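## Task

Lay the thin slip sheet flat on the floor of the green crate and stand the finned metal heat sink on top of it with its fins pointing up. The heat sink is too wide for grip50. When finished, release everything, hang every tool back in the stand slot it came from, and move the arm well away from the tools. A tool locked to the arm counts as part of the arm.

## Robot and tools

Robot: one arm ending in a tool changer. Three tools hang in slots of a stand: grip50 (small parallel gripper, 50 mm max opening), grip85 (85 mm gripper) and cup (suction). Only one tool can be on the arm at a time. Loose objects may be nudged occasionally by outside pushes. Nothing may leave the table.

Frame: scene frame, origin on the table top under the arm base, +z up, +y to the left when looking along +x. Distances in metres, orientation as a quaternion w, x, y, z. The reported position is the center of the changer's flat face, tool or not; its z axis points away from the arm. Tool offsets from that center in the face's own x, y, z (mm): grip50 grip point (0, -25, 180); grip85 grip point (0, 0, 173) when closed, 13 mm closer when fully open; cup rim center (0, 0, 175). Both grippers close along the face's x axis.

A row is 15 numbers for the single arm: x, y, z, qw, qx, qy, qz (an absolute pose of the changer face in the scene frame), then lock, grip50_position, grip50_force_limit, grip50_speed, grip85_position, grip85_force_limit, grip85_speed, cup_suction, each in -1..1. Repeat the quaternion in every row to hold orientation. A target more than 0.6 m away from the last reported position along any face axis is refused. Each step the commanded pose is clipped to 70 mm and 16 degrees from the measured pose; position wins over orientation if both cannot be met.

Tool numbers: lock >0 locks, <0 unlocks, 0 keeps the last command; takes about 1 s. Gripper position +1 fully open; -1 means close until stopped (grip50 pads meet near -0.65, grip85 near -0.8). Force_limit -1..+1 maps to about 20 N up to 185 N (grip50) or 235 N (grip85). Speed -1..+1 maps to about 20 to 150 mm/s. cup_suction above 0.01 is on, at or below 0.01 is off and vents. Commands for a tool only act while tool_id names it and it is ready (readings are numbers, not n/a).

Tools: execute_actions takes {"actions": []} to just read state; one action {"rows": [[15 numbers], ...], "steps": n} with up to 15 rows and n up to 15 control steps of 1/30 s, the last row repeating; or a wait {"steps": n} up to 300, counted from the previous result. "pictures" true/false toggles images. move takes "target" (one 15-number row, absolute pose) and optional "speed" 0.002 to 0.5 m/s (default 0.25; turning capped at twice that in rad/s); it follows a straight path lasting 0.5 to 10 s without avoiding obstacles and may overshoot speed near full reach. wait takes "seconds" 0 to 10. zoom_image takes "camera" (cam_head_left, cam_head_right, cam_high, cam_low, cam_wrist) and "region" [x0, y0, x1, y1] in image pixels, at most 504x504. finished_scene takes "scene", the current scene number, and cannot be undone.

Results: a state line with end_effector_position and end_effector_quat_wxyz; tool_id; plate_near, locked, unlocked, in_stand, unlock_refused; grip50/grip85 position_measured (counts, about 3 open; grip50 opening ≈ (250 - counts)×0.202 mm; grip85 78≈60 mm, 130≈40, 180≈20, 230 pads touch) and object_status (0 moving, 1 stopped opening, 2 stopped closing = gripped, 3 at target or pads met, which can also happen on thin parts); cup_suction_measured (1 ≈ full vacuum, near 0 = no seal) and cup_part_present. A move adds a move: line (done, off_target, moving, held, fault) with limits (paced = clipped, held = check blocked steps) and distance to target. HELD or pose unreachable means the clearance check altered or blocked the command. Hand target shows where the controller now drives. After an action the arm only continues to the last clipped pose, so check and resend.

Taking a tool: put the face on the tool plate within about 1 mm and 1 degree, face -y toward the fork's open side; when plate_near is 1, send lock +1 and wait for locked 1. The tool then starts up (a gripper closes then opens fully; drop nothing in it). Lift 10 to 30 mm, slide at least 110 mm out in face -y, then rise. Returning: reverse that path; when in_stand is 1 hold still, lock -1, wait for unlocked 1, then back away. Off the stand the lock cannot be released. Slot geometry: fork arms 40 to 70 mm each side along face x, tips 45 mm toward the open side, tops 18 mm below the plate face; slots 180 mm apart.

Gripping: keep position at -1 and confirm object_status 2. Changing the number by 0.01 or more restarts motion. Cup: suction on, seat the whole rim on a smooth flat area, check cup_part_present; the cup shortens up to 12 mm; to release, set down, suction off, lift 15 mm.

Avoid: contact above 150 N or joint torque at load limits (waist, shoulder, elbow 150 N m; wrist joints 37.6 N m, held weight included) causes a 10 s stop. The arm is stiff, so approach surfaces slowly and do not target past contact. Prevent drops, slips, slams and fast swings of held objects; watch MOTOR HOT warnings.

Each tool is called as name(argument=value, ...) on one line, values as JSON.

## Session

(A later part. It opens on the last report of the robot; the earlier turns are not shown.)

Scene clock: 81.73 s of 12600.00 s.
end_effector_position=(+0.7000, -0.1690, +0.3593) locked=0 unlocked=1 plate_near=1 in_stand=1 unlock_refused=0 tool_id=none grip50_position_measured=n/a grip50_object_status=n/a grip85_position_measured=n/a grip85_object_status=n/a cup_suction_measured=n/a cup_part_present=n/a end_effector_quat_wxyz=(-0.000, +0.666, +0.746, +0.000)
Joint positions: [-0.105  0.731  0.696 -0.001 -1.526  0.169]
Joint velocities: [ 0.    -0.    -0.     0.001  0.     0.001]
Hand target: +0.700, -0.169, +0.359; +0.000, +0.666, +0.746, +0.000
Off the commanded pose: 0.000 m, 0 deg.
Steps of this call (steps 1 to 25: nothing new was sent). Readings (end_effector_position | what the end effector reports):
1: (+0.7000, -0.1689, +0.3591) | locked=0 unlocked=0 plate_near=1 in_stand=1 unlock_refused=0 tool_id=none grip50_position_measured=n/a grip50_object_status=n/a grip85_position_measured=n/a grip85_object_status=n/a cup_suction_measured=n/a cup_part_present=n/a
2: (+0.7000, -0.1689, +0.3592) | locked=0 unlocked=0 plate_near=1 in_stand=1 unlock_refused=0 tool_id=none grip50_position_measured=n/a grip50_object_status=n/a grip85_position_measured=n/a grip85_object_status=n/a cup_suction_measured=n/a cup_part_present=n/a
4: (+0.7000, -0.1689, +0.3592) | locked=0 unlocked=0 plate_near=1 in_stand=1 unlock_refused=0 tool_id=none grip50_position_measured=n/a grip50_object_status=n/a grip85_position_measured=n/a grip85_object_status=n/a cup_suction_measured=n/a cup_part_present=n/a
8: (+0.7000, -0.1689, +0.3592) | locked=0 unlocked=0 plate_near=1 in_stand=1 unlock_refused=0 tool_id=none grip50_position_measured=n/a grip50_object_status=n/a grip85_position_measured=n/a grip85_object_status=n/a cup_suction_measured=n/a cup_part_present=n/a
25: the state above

move(target=[0.7,-0.169,0.385,0,0.6659,0.7461,0,0,1,0,0,1,0,0,0], speed=0.08)

move(target=[0.6759,0.0096,0.385,0,0.6659,0.7461,0,0,1,0,0,1,0,0,0])

move(target=[0.6759,0.0096,0.3593,0,0.6659,0.7461,0,0,1,0,0,1,0,0,0], speed=0.02)

execute_actions(actions=[{"rows":[[0.6759,0.0096,0.3593,0,0.6659,0.7461,0,1,1,0,0,1,0,0,0]]}], pictures=false)

execute_actions(actions=[{"steps":25}], pictures=false)

move(target=[0.6759,0.0096,0.3795,0,0.6659,0.7461,0,0,1,0,0,1,0,0,0], speed=0.05)

move(target=[0.5269,-0.0074,0.3795,0,0.6659,0.7461,0,0,1,0,0,1,0,0,0], speed=0.13)

move(target=[0.406,-0.167,0.27,0,1,-0.018,0,0,1,0,0,1,0,0,0], speed=0.4)

Scene clock: 85.50 s of 12600.00 s.
end_effector_position=(+0.7001, -0.1691, +0.3850) locked=0 unlocked=1 plate_near=0 in_stand=0 unlock_refused=0 tool_id=none grip50_position_measured=n/a grip50_object_status=n/a grip85_position_measured=n/a grip85_object_status=n/a cup_suction_measured=n/a cup_part_present=n/a end_effector_quat_wxyz=(+0.000, +0.666, +0.746, -0.000)
Joint positions: [-0.105  0.73   0.754 -0.    -1.585  0.169]
Joint velocities: [ 0.     0.     0.002 -0.001 -0.001 -0.   ]
Hand target: +0.700, -0.169, +0.385; -0.000, +0.666, +0.746, +0.000
Off the commanded pose: 0.000 m, 0 deg.
move: done
camera_calibration (this result's frames):
cam_wrist: T_world_to_cam=[[-0.143424, 0.989239, -0.0289147, 0.276166], [0.944009, 0.145521, 0.296092, -0.691652], [0.297113, 0.015171, -0.954722, 0.213575], [0, 0, 0, 1]] pos_world=[0.629079, -0.175785, 0.416683]

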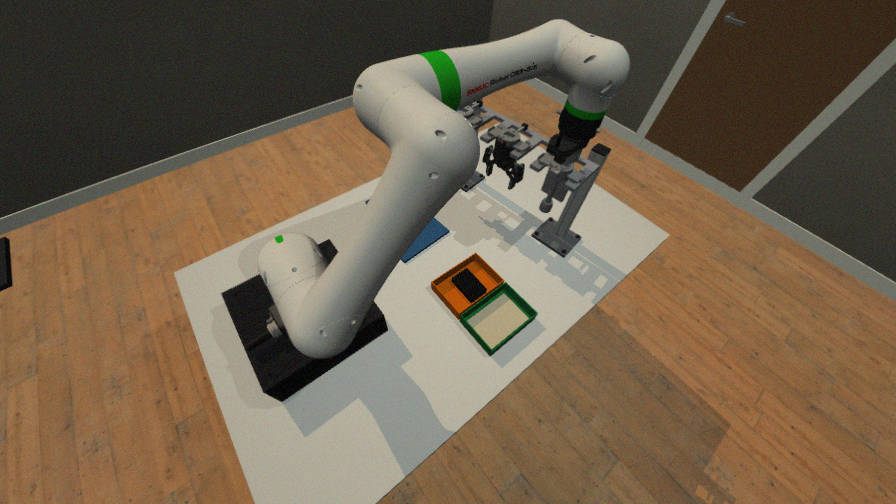

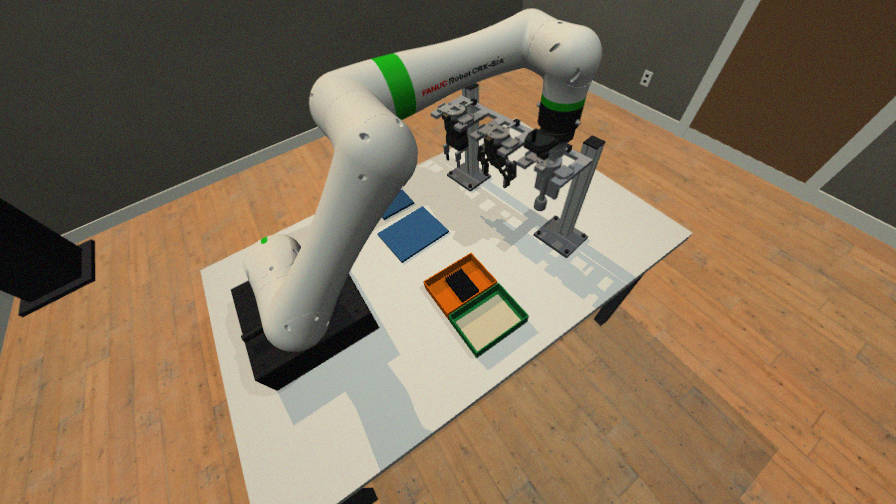

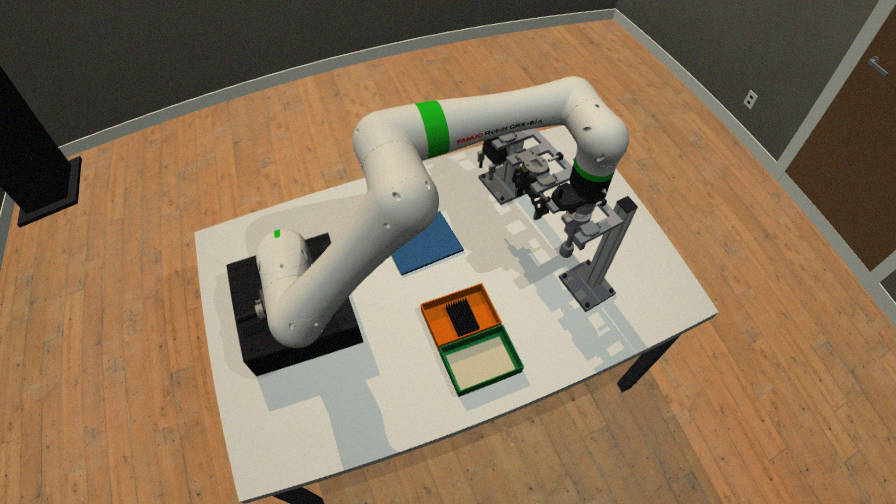

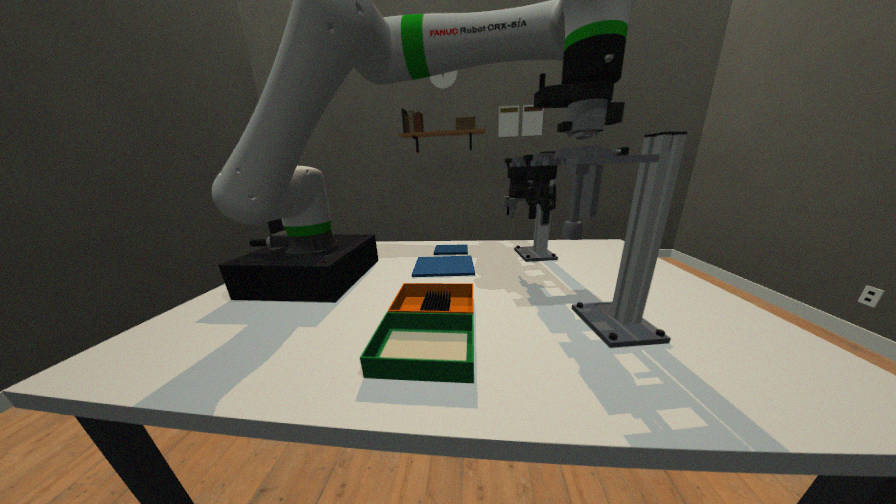

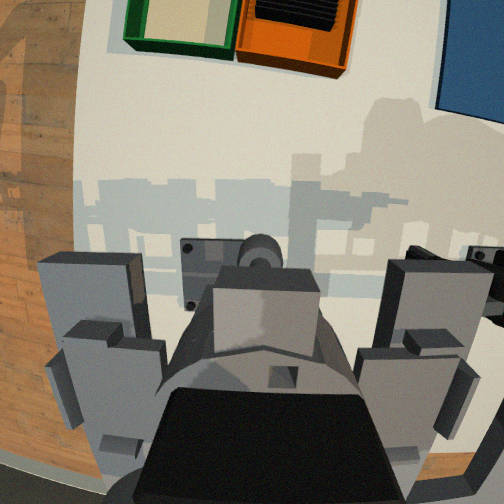

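Scene clock: 86.67 s of 12600.00 s.
end_effector_position=(+0.6762, +0.0096, +0.3851) locked=0 unlocked=1 plate_near=0 in_stand=0 unlock_refused=0 tool_id=none grip50_position_measured=n/a grip50_object_status=n/a grip85_position_measured=n/a grip85_object_status=n/a cup_suction_measured=n/a cup_part_present=n/a end_effector_quat_wxyz=(-0.000, +0.666, +0.746, -0.001)
Joint positions: [ 0.16   0.593  0.536  0.003 -1.505 -0.097]
Joint velocities: [ 0.     0.    -0.    -0.     0.    -0.002]
Hand target: +0.676, +0.010, +0.385; -0.000, +0.666, +0.746, -0.001
Off the commanded pose: 0.000 m, 0 deg.
move: done
camera_calibration (this result's frames):
cam_wrist: T_world_to_cam=[[-0.14307, 0.989271, -0.0295485, 0.0959573], [0.944289, 0.145384, 0.295264, -0.695044], [0.296392, 0.0143411, -0.954959, 0.218644], [0, 0, 0, 1]] pos_world=[0.605247, 0.00298487, 0.416853]

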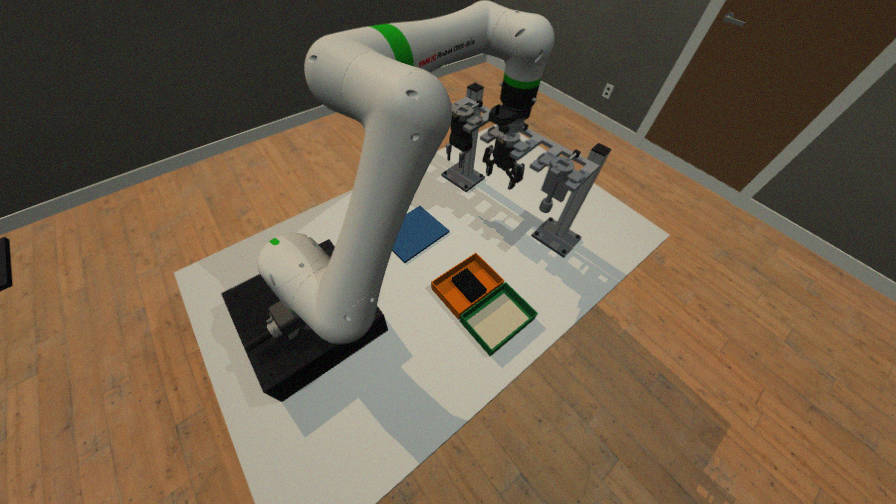

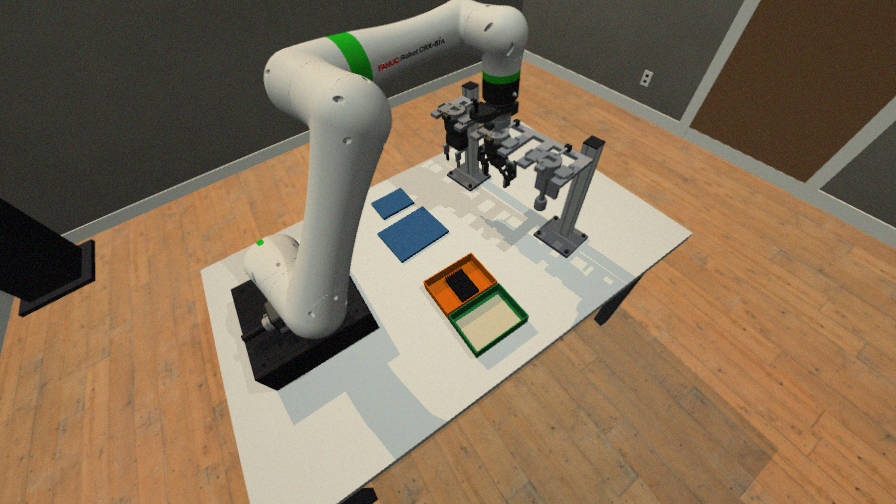

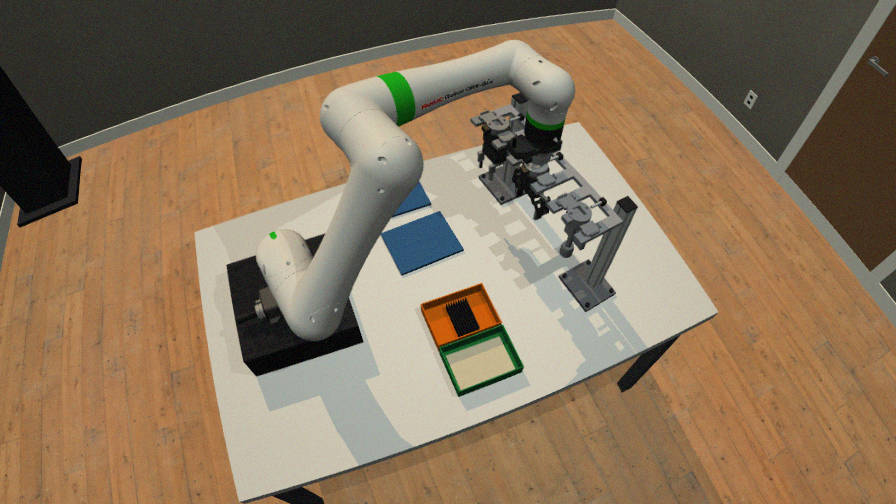

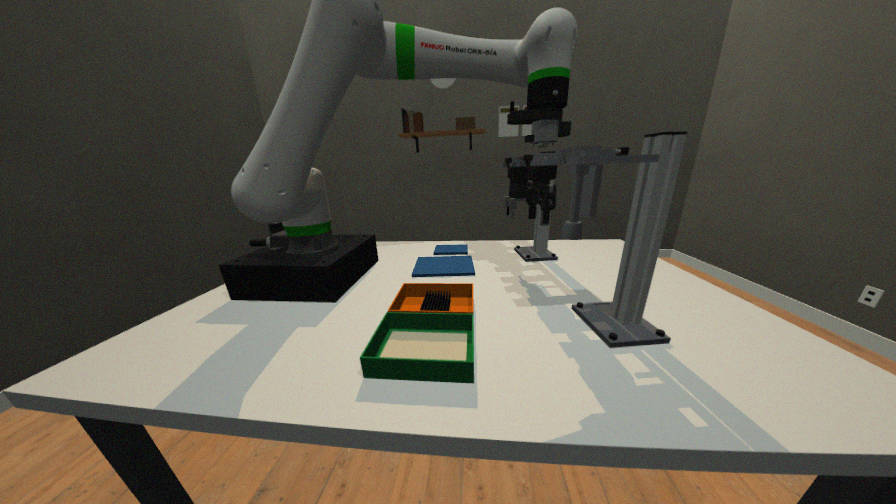

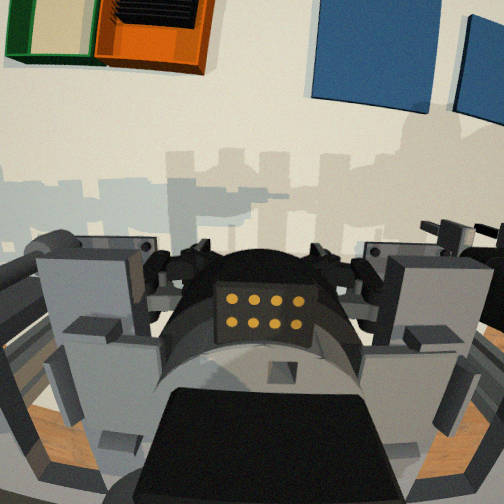

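Scene clock: 88.17 s of 12600.00 s.
end_effector_position=(+0.6758, +0.0098, +0.3595) locked=0 unlocked=1 plate_near=1 in_stand=1 unlock_refused=0 tool_id=none grip50_position_measured=n/a grip50_object_status=n/a grip85_position_measured=n/a grip85_object_status=n/a cup_suction_measured=n/a cup_part_present=n/a end_effector_quat_wxyz=(-0.000, +0.666, +0.746, +0.000)
Joint positions: [ 0.16   0.598  0.484  0.002 -1.447 -0.096]
Joint velocities: [ 0.001  0.001 -0.003  0.     0.002  0.002]
Hand target: +0.676, +0.010, +0.359; +0.000, +0.666, +0.746, -0.000
Off the commanded pose: 0.000 m, 0 deg.
move: done
camera_calibration (this result's frames):
cam_wrist: T_world_to_cam=[[-0.143444, 0.989244, -0.0286245, 0.0948899], [0.943986, 0.145452, 0.296199, -0.687182], [0.297177, 0.0154669, -0.954697, 0.193653], [0, 0, 0, 1]] pos_world=[0.604753, 0.00308772, 0.391138]

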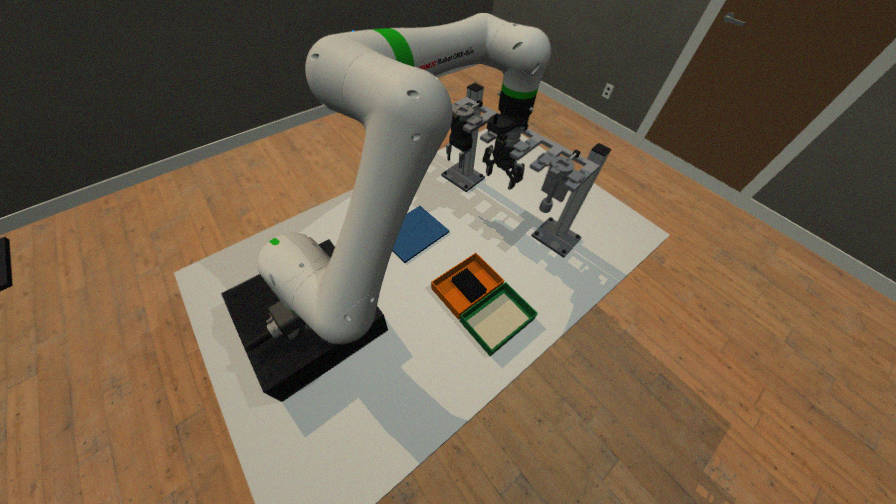

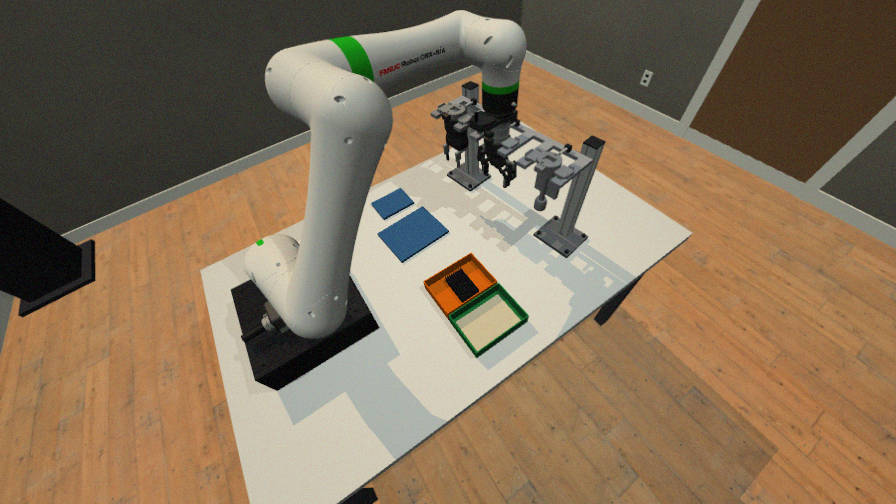

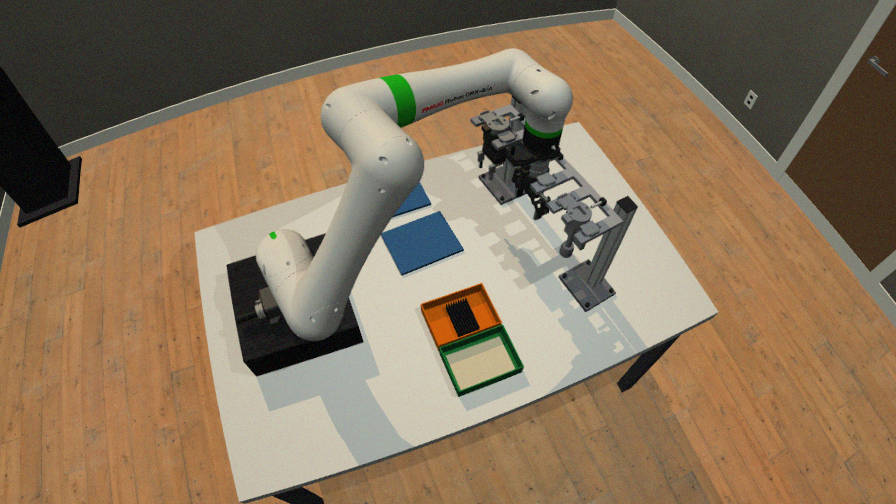

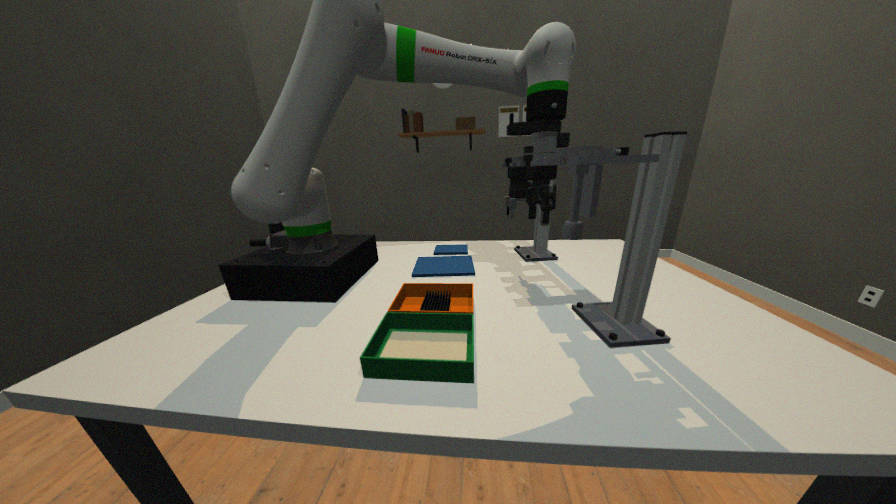

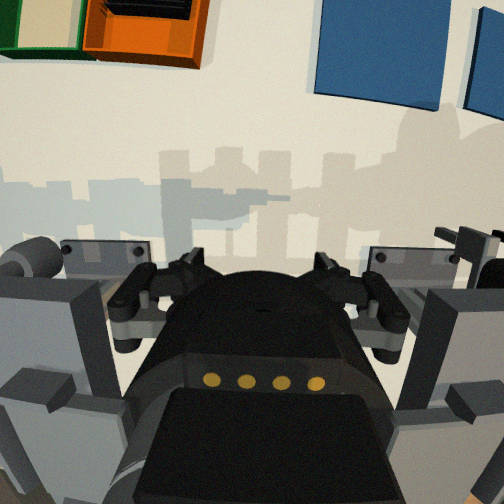

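Scene clock: 88.67 s of 12600.00 s.
end_effector_position=(+0.6759, +0.0097, +0.3592) locked=0 unlocked=0 plate_near=1 in_stand=1 unlock_refused=0 tool_id=none grip50_position_measured=n/a grip50_object_status=n/a grip85_position_measured=n/a grip85_object_status=n/a cup_suction_measured=n/a cup_part_present=n/a end_effector_quat_wxyz=(-0.000, +0.666, +0.746, +0.000)
Joint positions: [ 0.16   0.599  0.485  0.002 -1.447 -0.096]
Joint velocities: [-0.001  0.001 -0.     0.001  0.    -0.   ]
Hand target: +0.676, +0.010, +0.359; -0.000, +0.666, +0.746, +0.000
Off the commanded pose: 0.000 m, 0 deg.
Steps of this call (steps 1 to 15: all 15 steps of this action). Readings (end_effector_position | what the end effector reports):
1: (+0.6758, +0.0098, +0.3594) | locked=0 unlocked=0 plate_near=1 in_stand=1 unlock_refused=0 tool_id=none grip50_position_measured=n/a grip50_object_status=n/a grip85_position_measured=n/a grip85_object_status=n/a cup_suction_measured=n/a cup_part_present=n/a
2: (+0.6758, +0.0098, +0.3593) | locked=0 unlocked=0 plate_near=1 in_stand=1 unlock_refused=0 tool_id=none grip50_position_measured=n/a grip50_object_status=n/a grip85_position_measured=n/a grip85_object_status=n/a cup_suction_measured=n/a cup_part_present=n/a
4: (+0.6758, +0.0098, +0.3592) | locked=0 unlocked=0 plate_near=1 in_stand=1 unlock_refused=0 tool_id=none grip50_position_measured=n/a grip50_object_status=n/a grip85_position_measured=n/a grip85_object_status=n/a cup_suction_measured=n/a cup_part_present=n/a
8: (+0.6758, +0.0097, +0.3592) | locked=0 unlocked=0 plate_near=1 in_stand=1 unlock_refused=0 tool_id=none grip50_position_measured=n/a grip50_object_status=n/a grip85_position_measured=n/a grip85_object_status=n/a cup_suction_measured=n/a cup_part_present=n/a
15: the state above

Scene clock: 89.50 s of 12600.00 s.
end_effector_position=(+0.6759, +0.0096, +0.3593) locked=1 unlocked=0 plate_near=1 in_stand=1 unlock_refused=0 tool_id=grip85 grip50_position_measured=n/a grip50_object_status=n/a grip85_position_measured=n/a grip85_object_status=n/a cup_suction_measured=n/a cup_part_present=n/a end_effector_quat_wxyz=(-0.000, +0.666, +0.746, -0.000)
Joint positions: [ 0.16   0.599  0.485  0.002 -1.447 -0.096]
Joint velocities: [-0.     0.    -0.    -0.001 -0.    -0.001]
Hand target: +0.676, +0.010, +0.359; -0.000, +0.666, +0.746, +0.000
Off the commanded pose: 0.000 m, 0 deg.
Steps of this call (steps 1 to 25: nothing new was sent). Readings (end_effector_position | what the end effector reports):
1: (+0.6759, +0.0097, +0.3592) | locked=0 unlocked=0 plate_near=1 in_stand=1 unlock_refused=0 tool_id=none grip50_position_measured=n/a grip50_object_status=n/a grip85_position_measured=n/a grip85_object_status=n/a cup_suction_measured=n/a cup_part_present=n/a
2: (+0.6759, +0.0097, +0.3592) | locked=0 unlocked=0 plate_near=1 in_stand=1 unlock_refused=0 tool_id=none grip50_position_measured=n/a grip50_object_status=n/a grip85_position_measured=n/a grip85_object_status=n/a cup_suction_measured=n/a cup_part_present=n/a
4: (+0.6759, +0.0097, +0.3592) | locked=0 unlocked=0 plate_near=1 in_stand=1 unlock_refused=0 tool_id=none grip50_position_measured=n/a grip50_object_status=n/a grip85_position_measured=n/a grip85_object_status=n/a cup_suction_measured=n/a cup_part_present=n/a
8: (+0.6759, +0.0097, +0.3591) | locked=0 unlocked=0 plate_near=1 in_stand=1 unlock_refused=0 tool_id=none grip50_position_measured=n/a grip50_object_status=n/a grip85_position_measured=n/a grip85_object_status=n/a cup_suction_measured=n/a cup_part_present=n/a
25: the state above

Scene clock: 90.27 s of 12600.00 s.
end_effector_position=(+0.6760, +0.0095, +0.3795) locked=1 unlocked=0 plate_near=1 in_stand=0 unlock_refused=0 tool_id=grip85 grip50_position_measured=n/a grip50_object_status=n/a grip85_position_measured=n/a grip85_object_status=n/a cup_suction_measured=n/a cup_part_present=n/a end_effector_quat_wxyz=(+0.000, +0.666, +0.746, +0.000)
Joint positions: [ 0.16   0.593  0.523  0.002 -1.491 -0.096]
Joint velocities: [ 0.001 -0.     0.001 -0.001 -0.001 -0.001]
Hand target: +0.676, +0.010, +0.379; -0.000, +0.666, +0.746, +0.000
Off the commanded pose: 0.000 m, 0 deg.
move: done
camera_calibration (this result's frames):
cam_wrist: T_world_to_cam=[[-0.143307, 0.989257, -0.0288588, 0.0957886], [0.944021, 0.145392, 0.296119, -0.693278], [0.297133, 0.0151926, -0.954715, 0.212757], [0, 0, 0, 1]] pos_world=[0.604979, 0.00280545, 0.411179]

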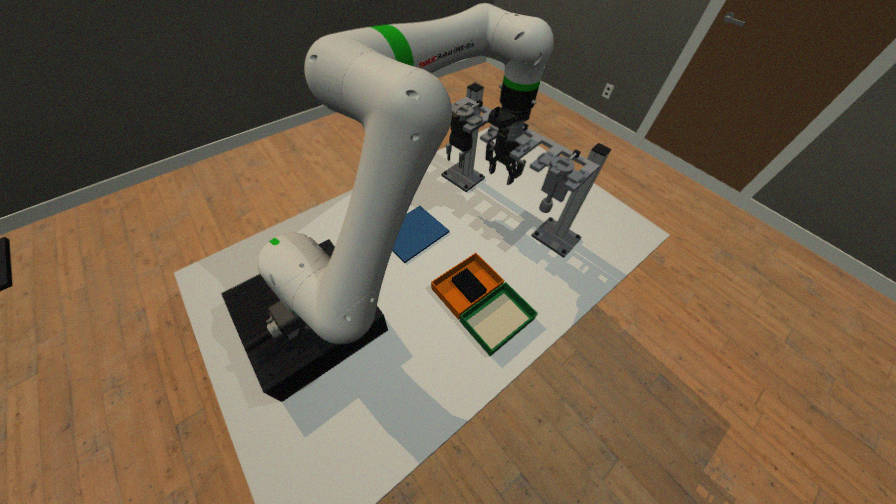

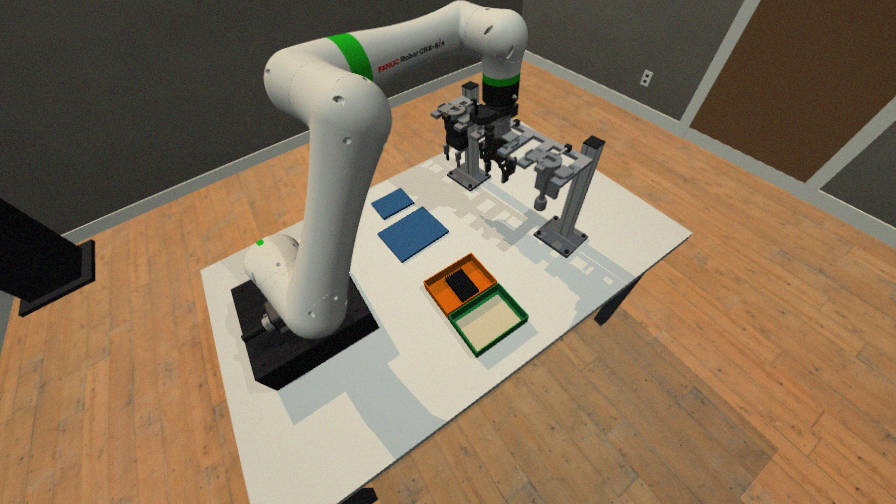

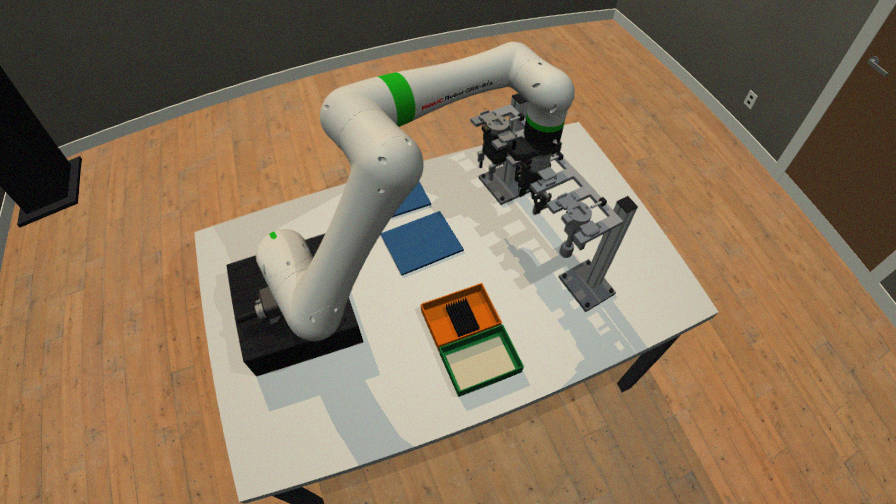

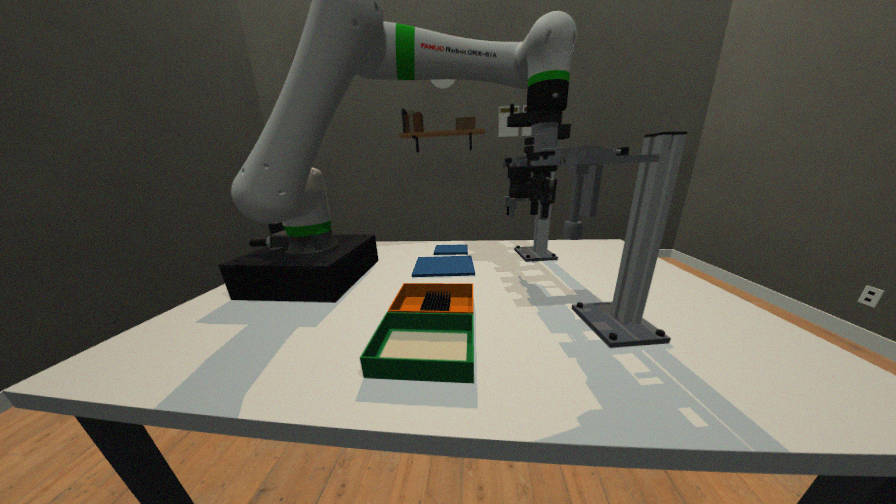

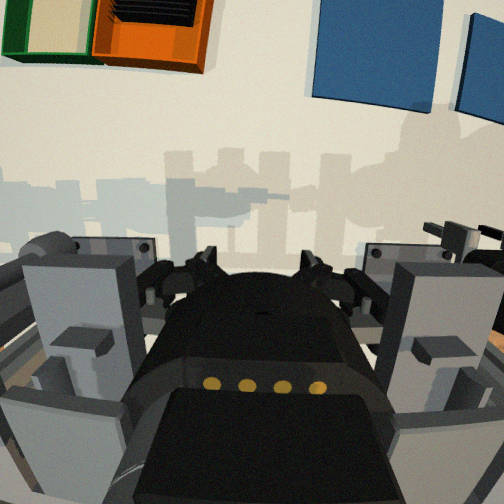

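Scene clock: 91.83 s of 12600.00 s.
end_effector_position=(+0.5267, -0.0070, +0.3799) locked=1 unlocked=0 plate_near=1 in_stand=0 unlock_refused=0 tool_id=grip85 grip50_position_measured=n/a grip50_object_status=n/a grip85_position_measured=n/a grip85_object_status=n/a cup_suction_measured=n/a cup_part_present=n/a end_effector_quat_wxyz=(+0.000, +0.666, +0.746, -0.000)
Joint positions: [ 0.189  0.209 -0.007  0.003 -1.344 -0.126]
Joint velocities: [ 0.001 -0.001 -0.001 -0.001  0.    -0.001]
Hand target: +0.527, -0.007, +0.380; +0.000, +0.666, +0.746, -0.000
Off the commanded pose: 0.001 m, 0 deg.
move: done
camera_calibration (this result's frames):
cam_wrist: T_world_to_cam=[[-0.142941, 0.989307, -0.0289883, 0.0905381], [0.944099, 0.145083, 0.29602, -0.550134], [0.297061, 0.0149455, -0.954742, 0.257782], [0, 0, 0, 1]] pos_world=[0.455746, -0.0136077, 0.41159]

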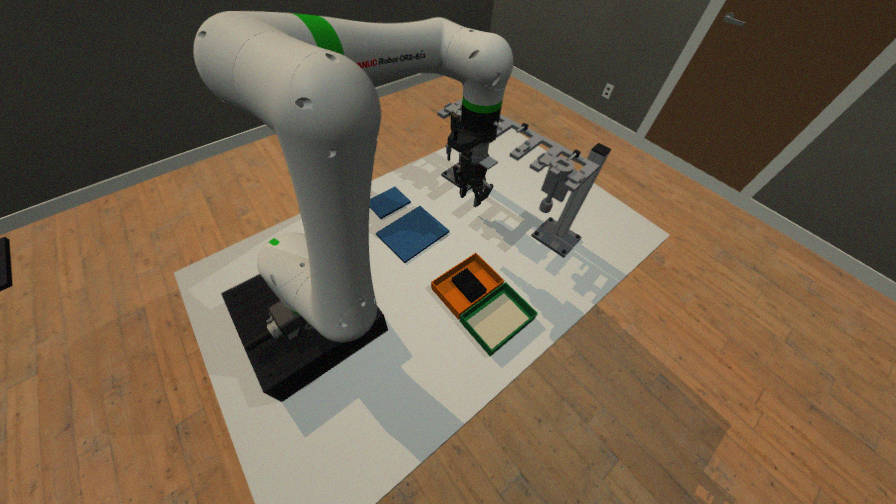

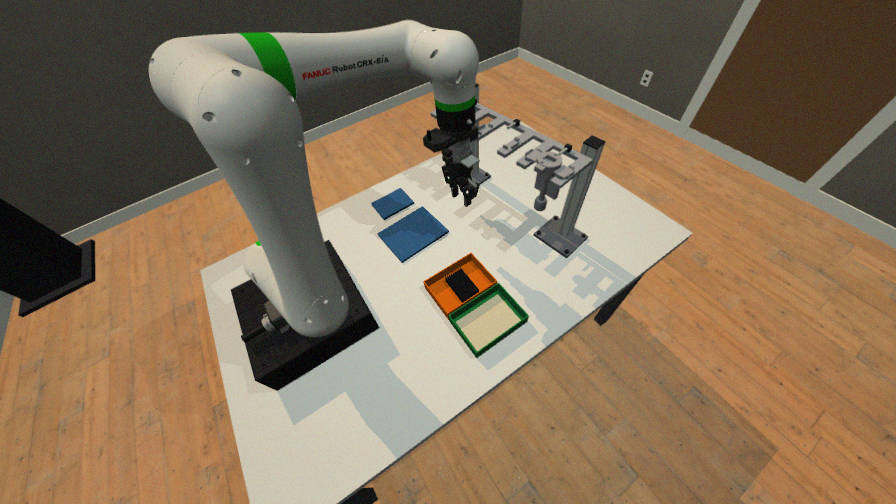

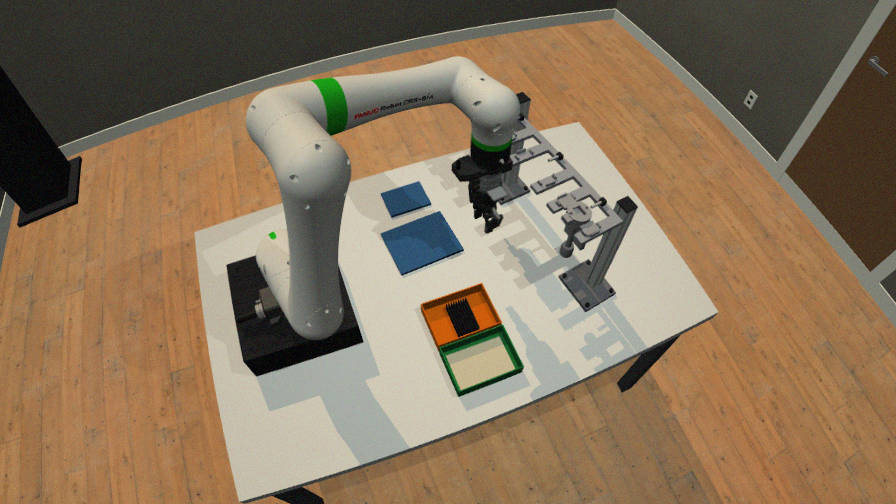

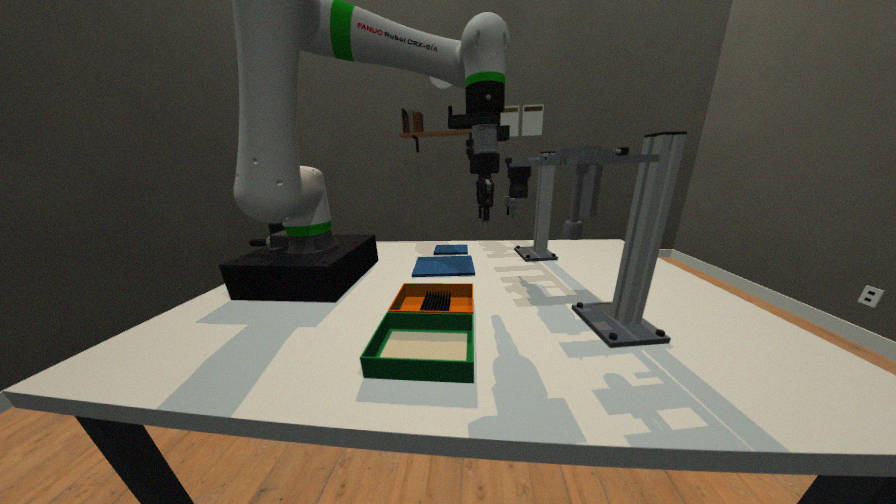

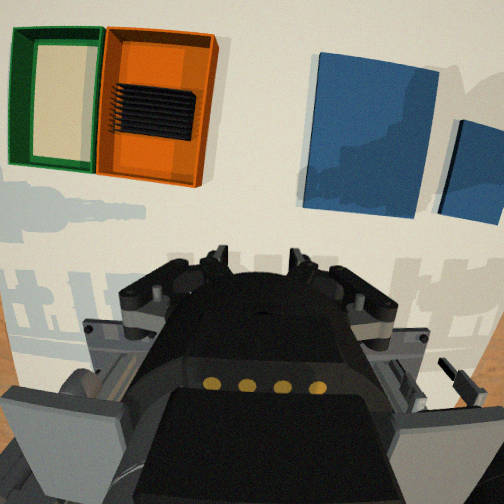

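Scene clock: 94.47 s of 12600.00 s.
end_effector_position=(+0.4052, -0.1666, +0.2703) locked=1 unlocked=0 plate_near=1 in_stand=0 unlock_refused=0 tool_id=grip85 grip50_position_measured=n/a grip50_object_status=n/a grip85_position_measured=3 grip85_object_status=3 cup_suction_measured=n/a cup_part_present=n/a end_effector_quat_wxyz=(-0.000, +1.000, -0.018, +0.000)
Joint positions: [-0.139  0.096 -0.414 -0.002 -1.05  -1.517]
Joint velocities: [-0.    -0.    -0.001  0.004  0.    -0.003]
Hand target: +0.405, -0.167, +0.270; -0.000, +1.000, -0.018, +0.000
Off the commanded pose: 0.001 m, 0 deg.
move: done
camera_calibration (this result's frames):
cam_wrist: T_world_to_cam=[[0.999591, -0.00631264, -0.0279094, -0.401218], [0.00221211, -0.955395, 0.295323, -0.18127], [-0.0285287, -0.295263, -0.95499, 0.27198], [0, 0, 0, 1]] pos_world=[0.409214, -0.0954113, 0.302074]

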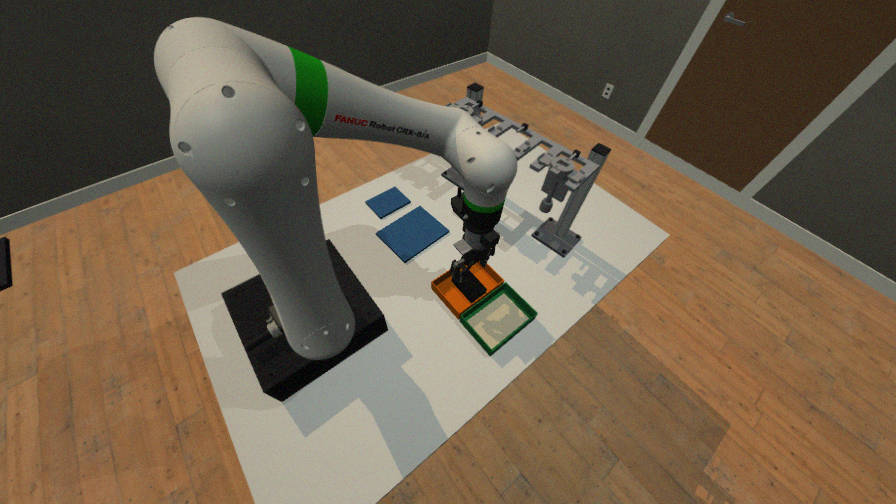

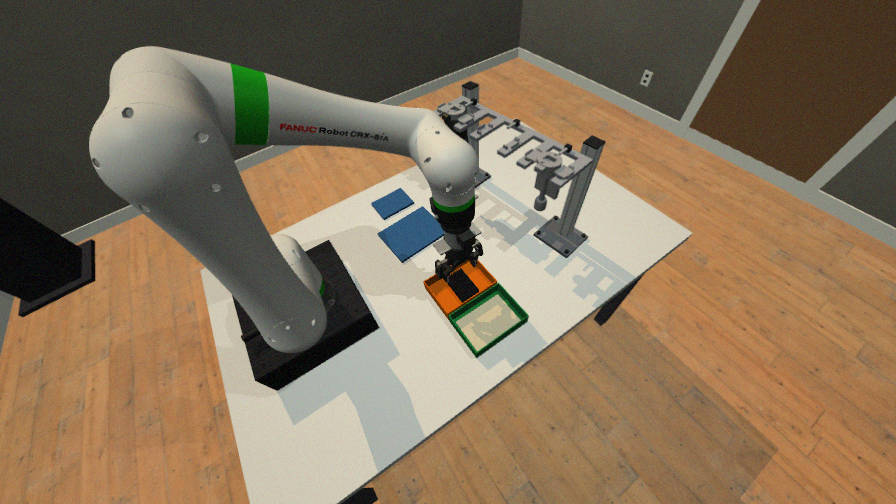

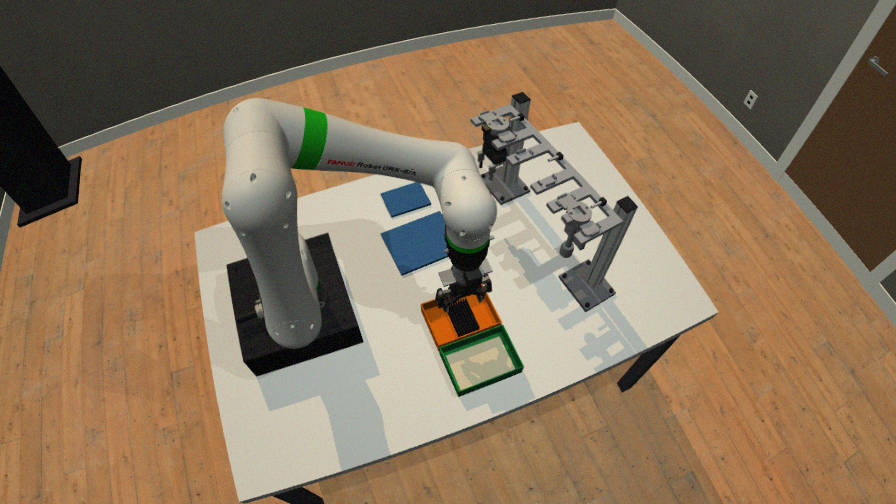

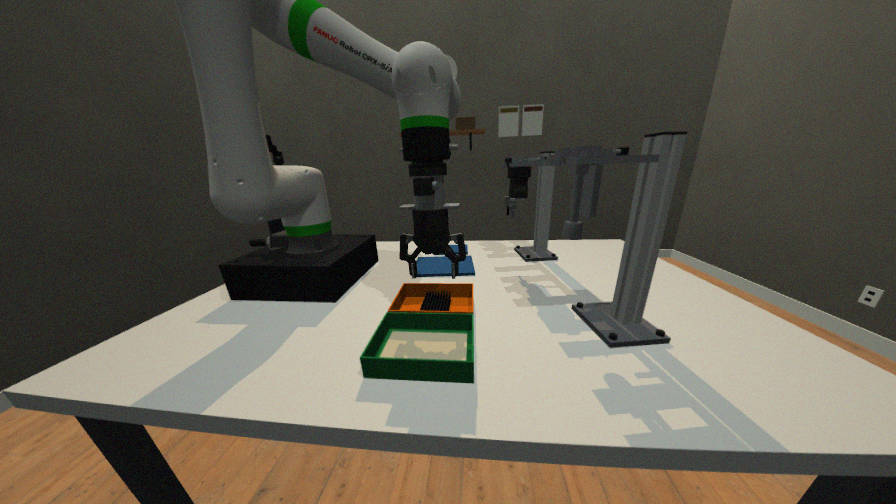

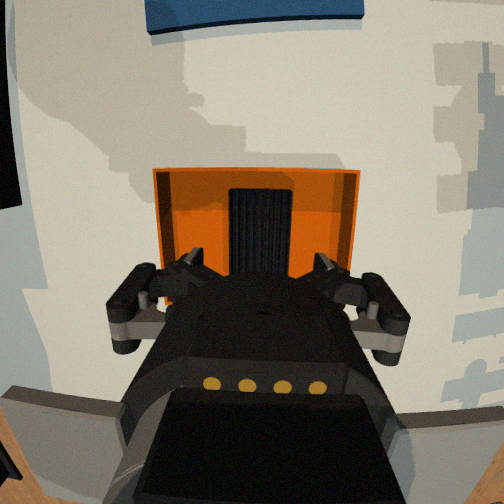

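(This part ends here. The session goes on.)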